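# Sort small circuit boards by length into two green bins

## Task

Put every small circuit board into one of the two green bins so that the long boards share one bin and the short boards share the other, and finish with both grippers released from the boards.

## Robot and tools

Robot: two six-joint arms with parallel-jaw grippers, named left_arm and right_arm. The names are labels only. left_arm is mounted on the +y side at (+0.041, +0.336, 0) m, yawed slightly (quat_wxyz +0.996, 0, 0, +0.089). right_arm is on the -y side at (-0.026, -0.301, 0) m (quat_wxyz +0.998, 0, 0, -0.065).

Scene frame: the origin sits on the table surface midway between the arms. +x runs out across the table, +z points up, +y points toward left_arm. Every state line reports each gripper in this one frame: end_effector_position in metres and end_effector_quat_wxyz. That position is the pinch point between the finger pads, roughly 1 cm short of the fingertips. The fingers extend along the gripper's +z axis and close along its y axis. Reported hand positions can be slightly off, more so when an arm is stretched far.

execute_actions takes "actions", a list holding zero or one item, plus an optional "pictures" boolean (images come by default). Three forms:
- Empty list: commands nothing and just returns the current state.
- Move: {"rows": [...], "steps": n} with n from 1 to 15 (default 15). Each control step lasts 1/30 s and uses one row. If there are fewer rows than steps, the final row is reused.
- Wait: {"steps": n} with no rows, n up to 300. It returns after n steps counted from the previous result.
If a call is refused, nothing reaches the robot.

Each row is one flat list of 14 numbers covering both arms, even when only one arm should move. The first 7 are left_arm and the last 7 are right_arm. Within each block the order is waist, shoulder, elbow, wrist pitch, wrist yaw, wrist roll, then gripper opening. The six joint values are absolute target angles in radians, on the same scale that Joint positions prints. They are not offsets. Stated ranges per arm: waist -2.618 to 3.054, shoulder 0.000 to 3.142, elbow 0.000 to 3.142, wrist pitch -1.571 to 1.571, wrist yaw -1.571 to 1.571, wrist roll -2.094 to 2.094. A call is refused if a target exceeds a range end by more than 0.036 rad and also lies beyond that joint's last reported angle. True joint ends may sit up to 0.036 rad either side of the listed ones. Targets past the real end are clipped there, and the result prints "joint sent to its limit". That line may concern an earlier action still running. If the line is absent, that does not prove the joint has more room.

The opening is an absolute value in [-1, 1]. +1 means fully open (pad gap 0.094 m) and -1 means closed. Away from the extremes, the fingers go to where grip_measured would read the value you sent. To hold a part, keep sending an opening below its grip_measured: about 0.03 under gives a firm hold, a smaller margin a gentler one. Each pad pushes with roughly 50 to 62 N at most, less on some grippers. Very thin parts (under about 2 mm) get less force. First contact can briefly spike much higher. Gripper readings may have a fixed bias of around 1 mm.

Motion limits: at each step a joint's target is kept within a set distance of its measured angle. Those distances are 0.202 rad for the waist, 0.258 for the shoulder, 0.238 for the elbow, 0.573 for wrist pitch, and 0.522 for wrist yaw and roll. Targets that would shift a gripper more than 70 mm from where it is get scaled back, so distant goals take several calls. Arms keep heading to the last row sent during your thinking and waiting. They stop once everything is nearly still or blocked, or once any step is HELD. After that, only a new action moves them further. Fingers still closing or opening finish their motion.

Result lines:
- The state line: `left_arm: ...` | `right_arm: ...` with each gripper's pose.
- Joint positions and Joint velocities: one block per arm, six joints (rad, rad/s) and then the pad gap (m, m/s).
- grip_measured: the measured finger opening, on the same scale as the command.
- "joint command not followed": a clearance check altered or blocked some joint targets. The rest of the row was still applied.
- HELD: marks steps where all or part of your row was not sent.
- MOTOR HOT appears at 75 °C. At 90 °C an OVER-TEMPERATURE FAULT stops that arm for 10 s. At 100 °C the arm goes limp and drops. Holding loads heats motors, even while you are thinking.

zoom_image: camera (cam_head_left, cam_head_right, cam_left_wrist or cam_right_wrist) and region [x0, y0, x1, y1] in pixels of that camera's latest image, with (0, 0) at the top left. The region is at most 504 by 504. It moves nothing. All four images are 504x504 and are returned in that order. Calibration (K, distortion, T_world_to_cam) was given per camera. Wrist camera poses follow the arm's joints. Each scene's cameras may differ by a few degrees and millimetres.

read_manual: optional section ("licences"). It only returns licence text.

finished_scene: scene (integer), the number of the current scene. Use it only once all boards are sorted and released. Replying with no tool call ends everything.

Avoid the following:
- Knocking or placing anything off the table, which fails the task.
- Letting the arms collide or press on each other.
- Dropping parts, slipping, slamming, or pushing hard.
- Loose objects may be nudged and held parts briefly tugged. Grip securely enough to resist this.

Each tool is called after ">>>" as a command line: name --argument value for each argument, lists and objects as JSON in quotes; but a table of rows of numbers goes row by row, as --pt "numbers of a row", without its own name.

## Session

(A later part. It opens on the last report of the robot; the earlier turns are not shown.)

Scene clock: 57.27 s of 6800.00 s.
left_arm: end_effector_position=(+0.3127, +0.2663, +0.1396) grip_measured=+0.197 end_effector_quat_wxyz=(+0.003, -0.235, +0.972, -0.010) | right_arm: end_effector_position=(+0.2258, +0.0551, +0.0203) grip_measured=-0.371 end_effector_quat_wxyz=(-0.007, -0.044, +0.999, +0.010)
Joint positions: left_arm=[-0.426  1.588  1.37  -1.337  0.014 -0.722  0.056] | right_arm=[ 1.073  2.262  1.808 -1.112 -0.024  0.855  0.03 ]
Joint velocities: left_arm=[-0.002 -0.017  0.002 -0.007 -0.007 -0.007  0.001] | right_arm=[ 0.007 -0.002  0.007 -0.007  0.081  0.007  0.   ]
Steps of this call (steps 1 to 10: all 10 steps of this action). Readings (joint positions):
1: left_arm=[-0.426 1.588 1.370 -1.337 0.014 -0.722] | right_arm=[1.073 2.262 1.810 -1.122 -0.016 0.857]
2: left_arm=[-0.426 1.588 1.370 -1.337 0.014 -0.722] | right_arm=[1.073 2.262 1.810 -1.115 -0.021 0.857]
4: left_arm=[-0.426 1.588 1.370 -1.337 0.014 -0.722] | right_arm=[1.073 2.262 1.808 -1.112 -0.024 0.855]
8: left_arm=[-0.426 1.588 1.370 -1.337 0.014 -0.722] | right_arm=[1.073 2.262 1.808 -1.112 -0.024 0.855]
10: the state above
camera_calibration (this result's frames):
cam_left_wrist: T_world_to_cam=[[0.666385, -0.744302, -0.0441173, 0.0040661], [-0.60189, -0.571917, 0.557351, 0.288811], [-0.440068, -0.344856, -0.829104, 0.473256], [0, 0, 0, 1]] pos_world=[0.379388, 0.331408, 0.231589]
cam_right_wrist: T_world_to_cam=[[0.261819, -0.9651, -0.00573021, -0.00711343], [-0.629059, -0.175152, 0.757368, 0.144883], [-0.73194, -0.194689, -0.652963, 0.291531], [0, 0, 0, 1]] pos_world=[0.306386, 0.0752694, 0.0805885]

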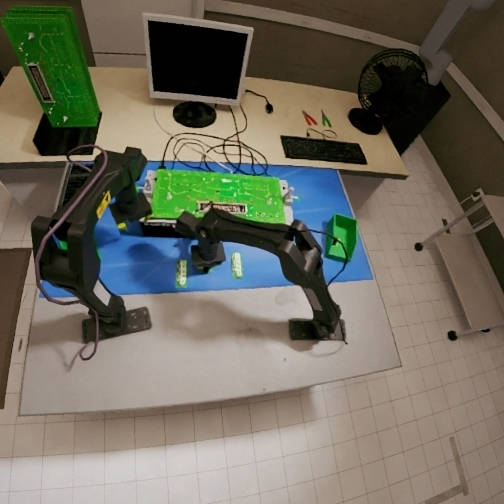

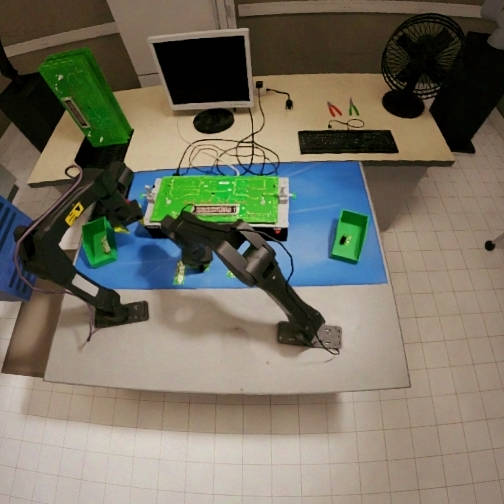

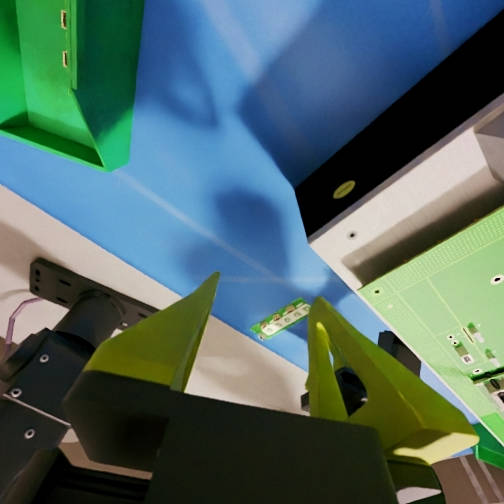

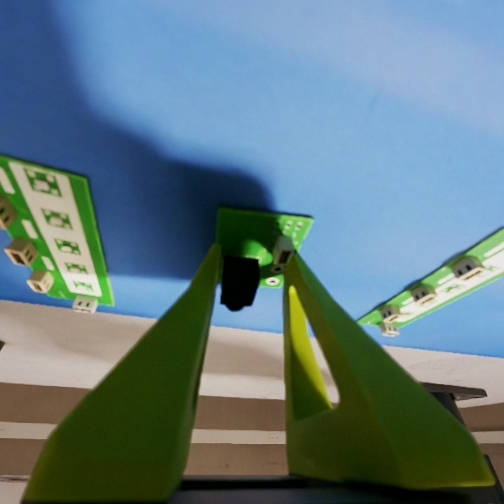

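>>> execute_actions --actions '[{"rows":[[-0.42,1.57,1.35,-1.34,0,-0.73,0.2,1.07,2.24,1.82,-1.14,0,0.85,-0.41],[-0.42,1.57,1.35,-1.34,0,-0.73,0.2,1.07,2.225,1.82,-1.16,0,0.85,-0.41],[-0.42,1.57,1.35,-1.34,0,-0.73,0.2,1.07,2.21,1.82,-1.18,0,0.85,-0.41],[-0.42,1.57,1.35,-1.34,0,-0.73,0.2,1.07,2.19,1.83,-1.21,0,0.85,-0.41],[-0.42,1.57,1.35,-1.34,0,-0.73,0.2,1.07,2.17,1.83,-1.23,0,0.85,-0.41],[-0.42,1.57,1.35,-1.34,0,-0.73,0.2,1.07,2.15,1.83,-1.25,0,0.85,-0.41],[-0.42,1.57,1.35,-1.34,0,-0.73,0.2,1.07,2.12,1.84,-1.29,0,0.85,-0.41],[-0.42,1.57,1.35,-1.34,0,-0.73,0.2,1.07,2.09,1.84,-1.32,0,0.85,-0.41],[-0.42,1.57,1.35,-1.34,0,-0.73,0.2,1.07,2.06,1.84,-1.35,0,0.85,-0.41],[-0.42,1.57,1.35,-1.34,0,-0.73,0.2,1.07,2.03,1.85,-1.39,0,0.85,-0.41],[-0.42,1.57,1.35,-1.34,0,-0.73,0.2,1.07,2.0,1.85,-1.42,0,0.85,-0.41],[-0.42,1.57,1.35,-1.34,0,-0.73,0.2,1.06,1.98,1.85,-1.44,0,0.85,-0.41],[-0.42,1.57,1.35,-1.34,0,-0.73,0.2,1.04,1.96,1.85,-1.46,0,0.84,-0.41],[-0.42,1.57,1.35,-1.34,0,-0.73,0.2,1.01,1.95,1.85,-1.47,0,0.82,-0.41],[-0.42,1.57,1.35,-1.34,0,-0.73,0.2,0.97,1.95,1.85,-1.47,0,0.79,-0.41]]}]' --pictures false

>>> execute_actions --actions '[{"rows":[[-0.42,1.57,1.35,-1.34,0,-0.73,0.2,0.92,1.95,1.85,-1.47,0,0.75,-0.41],[-0.44,1.57,1.35,-1.34,0,-0.74,0.2,0.87,1.95,1.85,-1.47,0,0.71,-0.41],[-0.47,1.57,1.35,-1.34,0,-0.75,0.2,0.82,1.95,1.85,-1.47,0,0.67,-0.41],[-0.51,1.57,1.34,-1.33,0,-0.76,0.2,0.77,1.95,1.85,-1.47,0,0.63,-0.41],[-0.56,1.57,1.33,-1.32,0,-0.78,0.2,0.72,1.95,1.85,-1.47,0,0.59,-0.41],[-0.61,1.56,1.32,-1.32,0,-0.79,0.2,0.67,1.95,1.85,-1.47,0,0.55,-0.41],[-0.66,1.56,1.31,-1.31,0,-0.81,0.2,0.62,1.95,1.85,-1.47,0,0.51,-0.41],[-0.71,1.56,1.3,-1.3,0,-0.82,0.2,0.57,1.95,1.85,-1.47,0,0.47,-0.41],[-0.76,1.55,1.29,-1.29,0,-0.84,0.2,0.52,1.95,1.85,-1.47,0,0.43,-0.41],[-0.81,1.55,1.27,-1.27,0,-0.85,0.2,0.47,1.95,1.85,-1.47,0,0.39,-0.41],[-0.86,1.55,1.25,-1.25,0,-0.87,0.2,0.42,1.95,1.85,-1.47,0,0.35,-0.41],[-0.91,1.55,1.23,-1.23,0,-0.88,0.2,0.37,1.95,1.85,-1.47,0,0.31,-0.41],[-0.96,1.55,1.21,-1.21,0,-0.9,0.2,0.32,1.95,1.85,-1.47,0,0.27,-0.41],[-1.0,1.55,1.19,-1.19,0,-0.91,0.2,0.27,1.95,1.85,-1.47,0,0.23,-0.41],[-1.04,1.55,1.17,-1.17,0,-0.93,0.2,0.22,1.95,1.85,-1.47,0,0.19,-0.41]]}]' --pictures false

>>> execute_actions --actions '[{"rows":[[-1.07,1.55,1.15,-1.14,0,-0.94,0.2,0.17,1.95,1.85,-1.47,0,0.15,-0.41],[-1.09,1.56,1.13,-1.11,0,-0.95,0.2,0.12,1.95,1.85,-1.47,0,0.11,-0.41],[-1.1,1.56,1.11,-1.09,0,-0.95,0.2,0.07,1.95,1.85,-1.47,0,0.07,-0.41],[-1.1,1.56,1.09,-1.07,0,-0.95,0.2,0.02,1.95,1.85,-1.47,0,0.03,-0.41],[-1.1,1.56,1.07,-1.05,0,-0.95,0.2,-0.03,1.95,1.85,-1.47,0,-0.01,-0.41],[-1.1,1.57,1.05,-1.02,0,-0.95,0.2,-0.08,1.95,1.85,-1.47,0,-0.05,-0.41],[-1.1,1.57,1.03,-1.0,0,-0.95,0.2,-0.13,1.95,1.85,-1.47,0,-0.08,-0.41],[-1.1,1.57,1.01,-0.98,0,-0.95,0.2,-0.18,1.95,1.85,-1.47,0,-0.11,-0.41],[-1.1,1.57,0.99,-0.96,0,-0.95,0.2,-0.23,1.95,1.85,-1.47,0,-0.14,-0.41],[-1.1,1.575,0.97,-0.94,0,-0.95,0.2,-0.27,1.95,1.85,-1.47,0,-0.16,-0.41],[-1.1,1.58,0.95,-0.92,0,-0.95,0.2,-0.3,1.95,1.85,-1.47,0,-0.17,-0.41],[-1.1,1.585,0.93,-0.9,0,-0.95,0.2,-0.33,1.95,1.85,-1.47,0,-0.17,-0.41],[-1.1,1.59,0.915,-0.88,0,-0.95,0.2,-0.345,1.95,1.85,-1.47,0,-0.17,-0.41]]}]' --pictures false

>>> execute_actions --actions '[{"steps":15}]'

Scene clock: 63.97 s of 6800.00 s.
left_arm: end_effector_position=(+0.3127, +0.2663, +0.1396) grip_measured=+0.197 end_effector_quat_wxyz=(+0.003, -0.235, +0.972, -0.010) | right_arm: end_effector_position=(+0.2065, +0.0097, +0.1377) grip_measured=-0.371 end_effector_quat_wxyz=(+0.012, -0.039, +0.999, +0.025)
Joint positions: left_arm=[-0.426  1.588  1.37  -1.337  0.014 -0.722  0.056] | right_arm=[ 1.05   1.975  1.832 -1.375 -0.013  0.841  0.03 ]
Joint velocities: left_arm=[ 0.007 -0.012 -0.007 -0.037 -0.022 -0.022 -0.   ] | right_arm=[-0.486 -0.652  0.154 -0.549 -0.051 -0.256  0.   ]
Steps of this call (steps 1 to 15: the robot went on to your last target; steps 16 to 90: nothing new was sent; then 3.20 s passed at rest; steps 91 to 105: all 15 steps of this action). Readings (joint positions):
91: left_arm=[-0.426 1.588 1.370 -1.337 0.014 -0.722] | right_arm=[1.073 2.260 1.808 -1.112 -0.024 0.855]
92: left_arm=[-0.426 1.588 1.370 -1.337 0.014 -0.722] | right_arm=[1.073 2.259 1.808 -1.113 -0.023 0.855]
94: left_arm=[-0.426 1.588 1.370 -1.337 0.014 -0.722] | right_arm=[1.073 2.253 1.808 -1.131 -0.018 0.855]
98: left_arm=[-0.426 1.588 1.370 -1.337 0.014 -0.722] | right_arm=[1.073 2.192 1.808 -1.201 -0.013 0.855]
105: the state above

Scene clock: 64.47 s of 6800.00 s.
left_arm: end_effector_position=(+0.2287, +0.1463, +0.1079) grip_measured=+0.197 end_effector_quat_wxyz=(-0.008, -0.034, +0.999, +0.002) | right_arm: end_effector_position=(+0.3310, -0.1958, +0.1462) grip_measured=-0.370 end_effector_quat_wxyz=(-0.013, +0.037, +0.998, +0.053)
Joint positions: left_arm=[-0.969  1.571  1.227 -1.241  0.009 -0.859  0.056] | right_arm=[ 0.361  1.961  1.843 -1.449 -0.109  0.305  0.03 ]
Joint velocities: left_arm=[-1.243 -0.017 -0.593  0.432  0.007 -0.476  0.001] | right_arm=[-0.54  -0.012  0.007 -0.051 -0.974 -1.619  0.001]
Steps of this call (steps 1 to 15: all 15 steps of this action). Readings (joint positions):
1: left_arm=[-0.426 1.588 1.370 -1.337 0.014 -0.722] | right_arm=[1.025 1.958 1.837 -1.392 -0.016 0.827]
2: left_arm=[-0.427 1.588 1.370 -1.337 0.014 -0.724] | right_arm=[0.989 1.947 1.841 -1.405 -0.018 0.807]
4: left_arm=[-0.445 1.588 1.368 -1.336 0.009 -0.732] | right_arm=[0.890 1.943 1.843 -1.418 -0.018 0.757]
8: left_arm=[-0.607 1.585 1.338 -1.325 0.001 -0.769] | right_arm=[0.660 1.959 1.843 -1.425 -0.011 0.628]
15: the state above

Scene clock: 64.97 s of 6800.00 s.
left_arm: end_effector_position=(+0.1891, +0.1375, +0.0358) grip_measured=+0.197 end_effector_quat_wxyz=(-0.013, -0.007, +1.000, +0.005) | right_arm: end_effector_position=(+0.3189, -0.4305, +0.1449) grip_measured=-0.372 end_effector_quat_wxyz=(+0.001, +0.142, +0.990, +0.024)
Joint positions: left_arm=[-1.103  1.578  0.937 -0.954  0.015 -0.939  0.056] | right_arm=[-0.255  1.962  1.843 -1.462 -0.047 -0.101  0.03 ]
Joint velocities: left_arm=[-0.012  0.1   -0.256  0.359  0.037  0.007 -0.   ] | right_arm=[-1.663 -0.017 -0.002 -0.007  0.315 -0.374  0.   ]
Steps of this call (steps 1 to 15: all 15 steps of this action). Readings (joint positions):
1: left_arm=[-1.010 1.571 1.206 -1.224 0.010 -0.873] | right_arm=[0.342 1.961 1.843 -1.451 -0.143 0.253]
2: left_arm=[-1.046 1.571 1.184 -1.205 0.012 -0.886] | right_arm=[0.324 1.961 1.843 -1.453 -0.173 0.203]
4: left_arm=[-1.092 1.571 1.142 -1.165 0.015 -0.905] | right_arm=[0.292 1.961 1.843 -1.454 -0.217 0.122]
8: left_arm=[-1.103 1.571 1.061 -1.083 0.015 -0.927] | right_arm=[0.147 1.962 1.843 -1.462 -0.151 0.039]
15: the state above

Scene clock: 65.47 s of 6800.00 s.
left_arm: end_effector_position=(+0.1952, +0.1294, +0.0320) grip_measured=+0.197 end_effector_quat_wxyz=(-0.001, -0.009, +1.000, -0.011) | right_arm: end_effector_position=(+0.3014, -0.4697, +0.1447) grip_measured=-0.372 end_effector_quat_wxyz=(-0.005, +0.159, +0.987, +0.000)
Joint positions: left_arm=[-1.103  1.584  0.927 -0.897  0.015 -0.942  0.056] | right_arm=[-0.347  1.962  1.843 -1.462  0.003 -0.158  0.03 ]
Joint velocities: left_arm=[-0.012  0.012 -0.002 -0.11  -0.051 -0.007 -0.001] | right_arm=[ 0.002  0.002  0.012 -0.022  0.051 -0.022  0.   ]
Steps of this call (steps 1 to 15: the robot went on to your last target). Readings (joint positions):
1: left_arm=[-1.103 1.582 0.930 -0.945 0.015 -0.940] | right_arm=[-0.308 1.962 1.843 -1.462 -0.034 -0.112]
2: left_arm=[-1.103 1.583 0.927 -0.938 0.015 -0.940] | right_arm=[-0.348 1.962 1.843 -1.462 -0.019 -0.121]
4: left_arm=[-1.103 1.584 0.927 -0.924 0.015 -0.941] | right_arm=[-0.383 1.962 1.843 -1.462 0.001 -0.134]
8: left_arm=[-1.103 1.584 0.927 -0.905 0.015 -0.942] | right_arm=[-0.360 1.962 1.843 -1.462 0.005 -0.149]
15: the state above
camera_calibration (this result's frames):
cam_left_wrist: T_world_to_cam=[[0.268938, -0.962152, -0.0439897, 0.0815615], [-0.790074, -0.2465, 0.561266, 0.194304], [-0.550867, -0.116191, -0.826465, 0.277098], [0, 0, 0, 1]] pos_world=[0.284224, 0.158567, 0.123543]
cam_right_wrist: T_world_to_cam=[[-0.141945, -0.989748, 0.0158399, -0.425672], [-0.644655, 0.104573, 0.757288, 0.142353], [-0.75118, 0.0972818, -0.652889, 0.46884], [0, 0, 0, 1]] pos_world=[0.38353, -0.481804, 0.205041]

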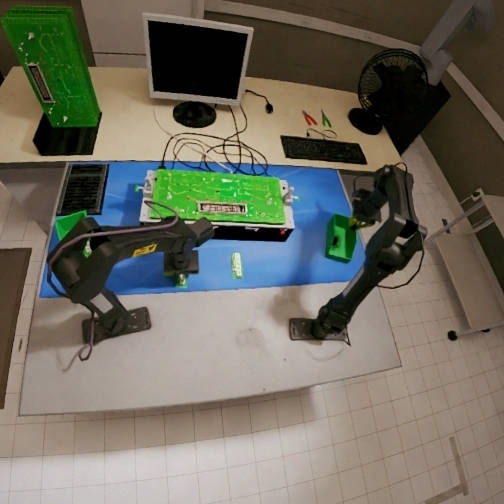

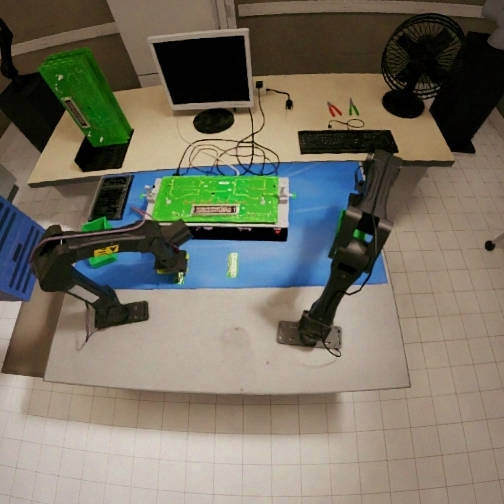

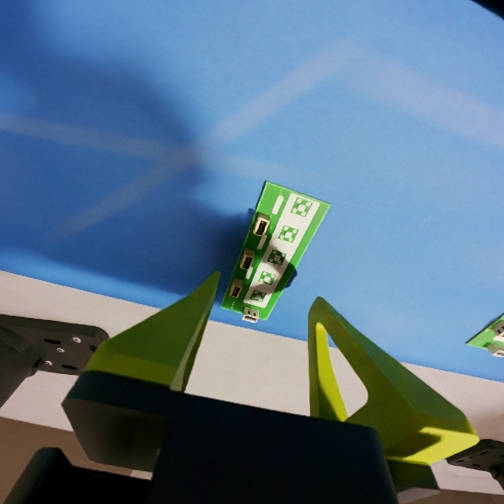

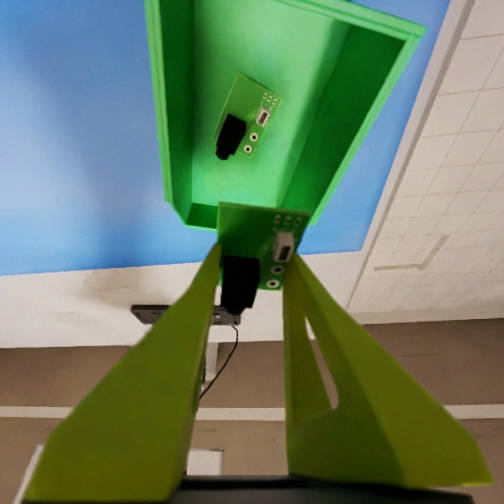

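>>> execute_actions --actions '[{"rows":[[-1.1,1.59,0.91,-0.85,0,-0.9,0.2,-0.345,1.95,1.82,-1.42,0,-0.17,-0.41],[-1.1,1.595,0.905,-0.84,0,-0.9,0.2,-0.345,1.95,1.8,-1.4,0,-0.17,-0.41],[-1.1,1.6,0.9,-0.83,0,-0.9,0.2,-0.345,1.95,1.78,-1.38,0,-0.17,-0.41],[-1.1,1.6,0.895,-0.82,0,-0.9,0.2,-0.345,1.95,1.76,-1.36,0,-0.17,-0.41],[-1.1,1.605,0.89,-0.81,0,-0.9,0.2,-0.345,1.95,1.74,-1.33,0,-0.17,-0.41],[-1.1,1.605,0.885,-0.8,0,-0.9,0.2,-0.345,1.95,1.72,-1.31,0,-0.17,-0.41],[-1.1,1.61,0.88,-0.8,0,-0.9,0.2,-0.345,1.95,1.7,-1.29,0,-0.17,-0.41],[-1.1,1.61,0.875,-0.8,0,-0.9,0.2,-0.345,1.95,1.68,-1.27,0,-0.17,-0.41],[-1.1,1.615,0.87,-0.8,0,-0.9,0.2,-0.345,1.96,1.66,-1.24,0,-0.17,-0.41],[-1.1,1.615,0.865,-0.8,0,-0.9,0.2,-0.345,1.96,1.64,-1.22,0,-0.17,-0.41],[-1.1,1.62,0.86,-0.8,0,-0.9,0.2,-0.345,1.96,1.62,-1.2,0,-0.17,-0.41],[-1.1,1.62,0.855,-0.8,0,-0.9,0.2,-0.345,1.97,1.6,-1.17,0,-0.17,-0.41],[-1.1,1.625,0.85,-0.8,0,-0.9,0.2,-0.345,1.97,1.58,-1.15,0,-0.17,-0.41],[-1.1,1.625,0.85,-0.8,0,-0.9,0.2,-0.345,1.97,1.56,-1.13,0,-0.17,-0.41],[-1.1,1.625,0.85,-0.8,0,-0.9,0.2,-0.345,1.97,1.53,-1.11,0,-0.17,-0.41]]}]' --pictures false

>>> execute_actions --actions '[{"steps":12}]'

Scene clock: 68.50 s of 6800.00 s.
left_arm: end_effector_position=(+0.1932, +0.1322, +0.0129) grip_measured=+0.197 end_effector_quat_wxyz=(-0.003, +0.008, +1.000, -0.009) | right_arm: end_effector_position=(+0.2962, -0.4670, +0.0764) grip_measured=-0.372 end_effector_quat_wxyz=(-0.017, +0.158, +0.987, +0.004)
Joint positions: left_arm=[-1.103  1.612  0.871 -0.819  0.015 -0.909  0.056] | right_arm=[-0.347  1.967  1.578 -1.216  0.003 -0.16   0.03 ]
Joint velocities: left_arm=[ 0.007  0.002 -0.002  0.183 -0.037 -0.037  0.   ] | right_arm=[-0.012  0.007 -0.667  0.637  0.007 -0.022 -0.   ]
Steps of this call (steps 1 to 15: the robot went on to your last target; steps 16 to 76: nothing new was sent; steps 77 to 91: all 15 steps of this action). Readings (joint positions):
77: left_arm=[-1.103 1.584 0.927 -0.893 0.015 -0.938] | right_arm=[-0.347 1.962 1.840 -1.459 0.003 -0.160]
78: left_arm=[-1.103 1.584 0.927 -0.887 0.015 -0.932] | right_arm=[-0.347 1.962 1.833 -1.451 0.003 -0.160]
80: left_arm=[-1.103 1.584 0.926 -0.871 0.015 -0.923] | right_arm=[-0.347 1.962 1.804 -1.427 0.003 -0.160]
84: left_arm=[-1.103 1.588 0.907 -0.835 0.015 -0.914] | right_arm=[-0.347 1.962 1.718 -1.363 0.003 -0.160]
91: the state above

Scene clock: 68.90 s of 6800.00 s.
left_arm: end_effector_position=(+0.1936, +0.1317, +0.0129) grip_measured=+0.197 end_effector_quat_wxyz=(-0.002, +0.008, +1.000, -0.010) | right_arm: end_effector_position=(+0.3006, -0.4693, +0.0592) grip_measured=-0.372 end_effector_quat_wxyz=(-0.008, +0.158, +0.987, +0.001)
Joint positions: left_arm=[-1.103  1.612  0.871 -0.816  0.015 -0.908  0.056] | right_arm=[-0.347  1.981  1.528 -1.135  0.003 -0.16   0.03 ]
Joint velocities: left_arm=[-0.007 -0.007 -0.007 -0.007 -0.037  0.007  0.   ] | right_arm=[ 0.002 -0.022 -0.007 -0.007 -0.081 -0.007  0.001]
Steps of this call (steps 1 to 12: the robot went on to your last target). Readings (joint positions):
1: left_arm=[-1.103 1.612 0.871 -0.816 0.015 -0.909] | right_arm=[-0.347 1.969 1.558 -1.197 0.003 -0.160]
2: left_arm=[-1.103 1.612 0.871 -0.816 0.015 -0.909] | right_arm=[-0.347 1.972 1.544 -1.186 0.003 -0.160]
4: left_arm=[-1.103 1.612 0.871 -0.816 0.015 -0.909] | right_arm=[-0.347 1.979 1.531 -1.170 0.003 -0.160]
8: left_arm=[-1.103 1.612 0.871 -0.816 0.015 -0.909] | right_arm=[-0.347 1.981 1.528 -1.146 0.003 -0.160]
12: the state above
camera_calibration (this result's frames):
cam_left_wrist: T_world_to_cam=[[0.236111, -0.970621, -0.04633, 0.0908051], [-0.797674, -0.220828, 0.561204, 0.202398], [-0.554948, -0.0955502, -0.826379, 0.258766], [0, 0, 0, 1]] pos_world=[0.283609, 0.157558, 0.10446]
cam_right_wrist: T_world_to_cam=[[-0.139594, -0.990114, 0.013669, -0.424777], [-0.640522, 0.100816, 0.761293, 0.20333], [-0.755145, 0.0975169, -0.648264, 0.413402], [0, 0, 0, 1]] pos_world=[0.383119, -0.48139, 0.119006]

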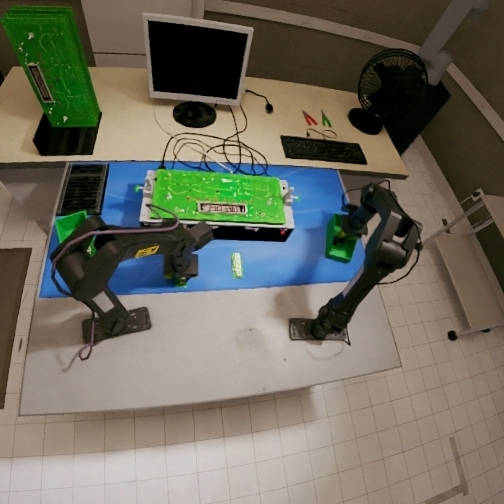

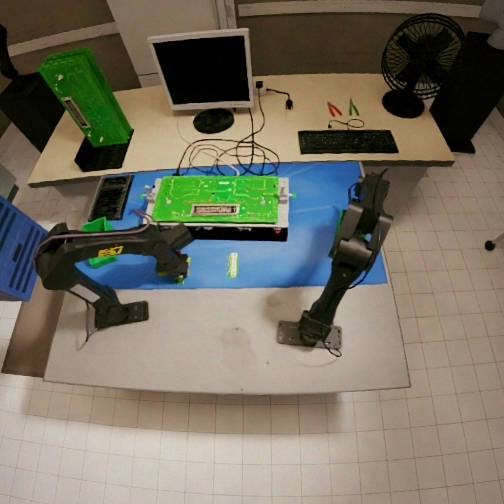

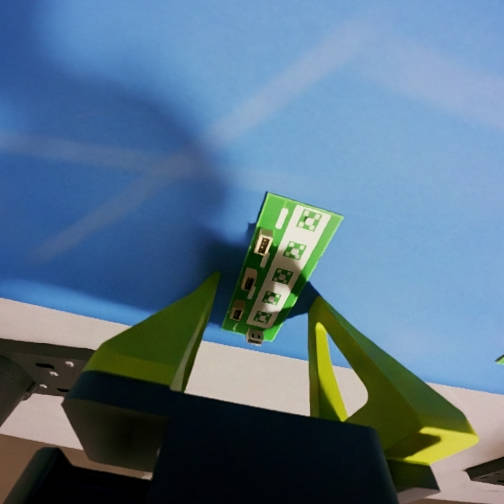

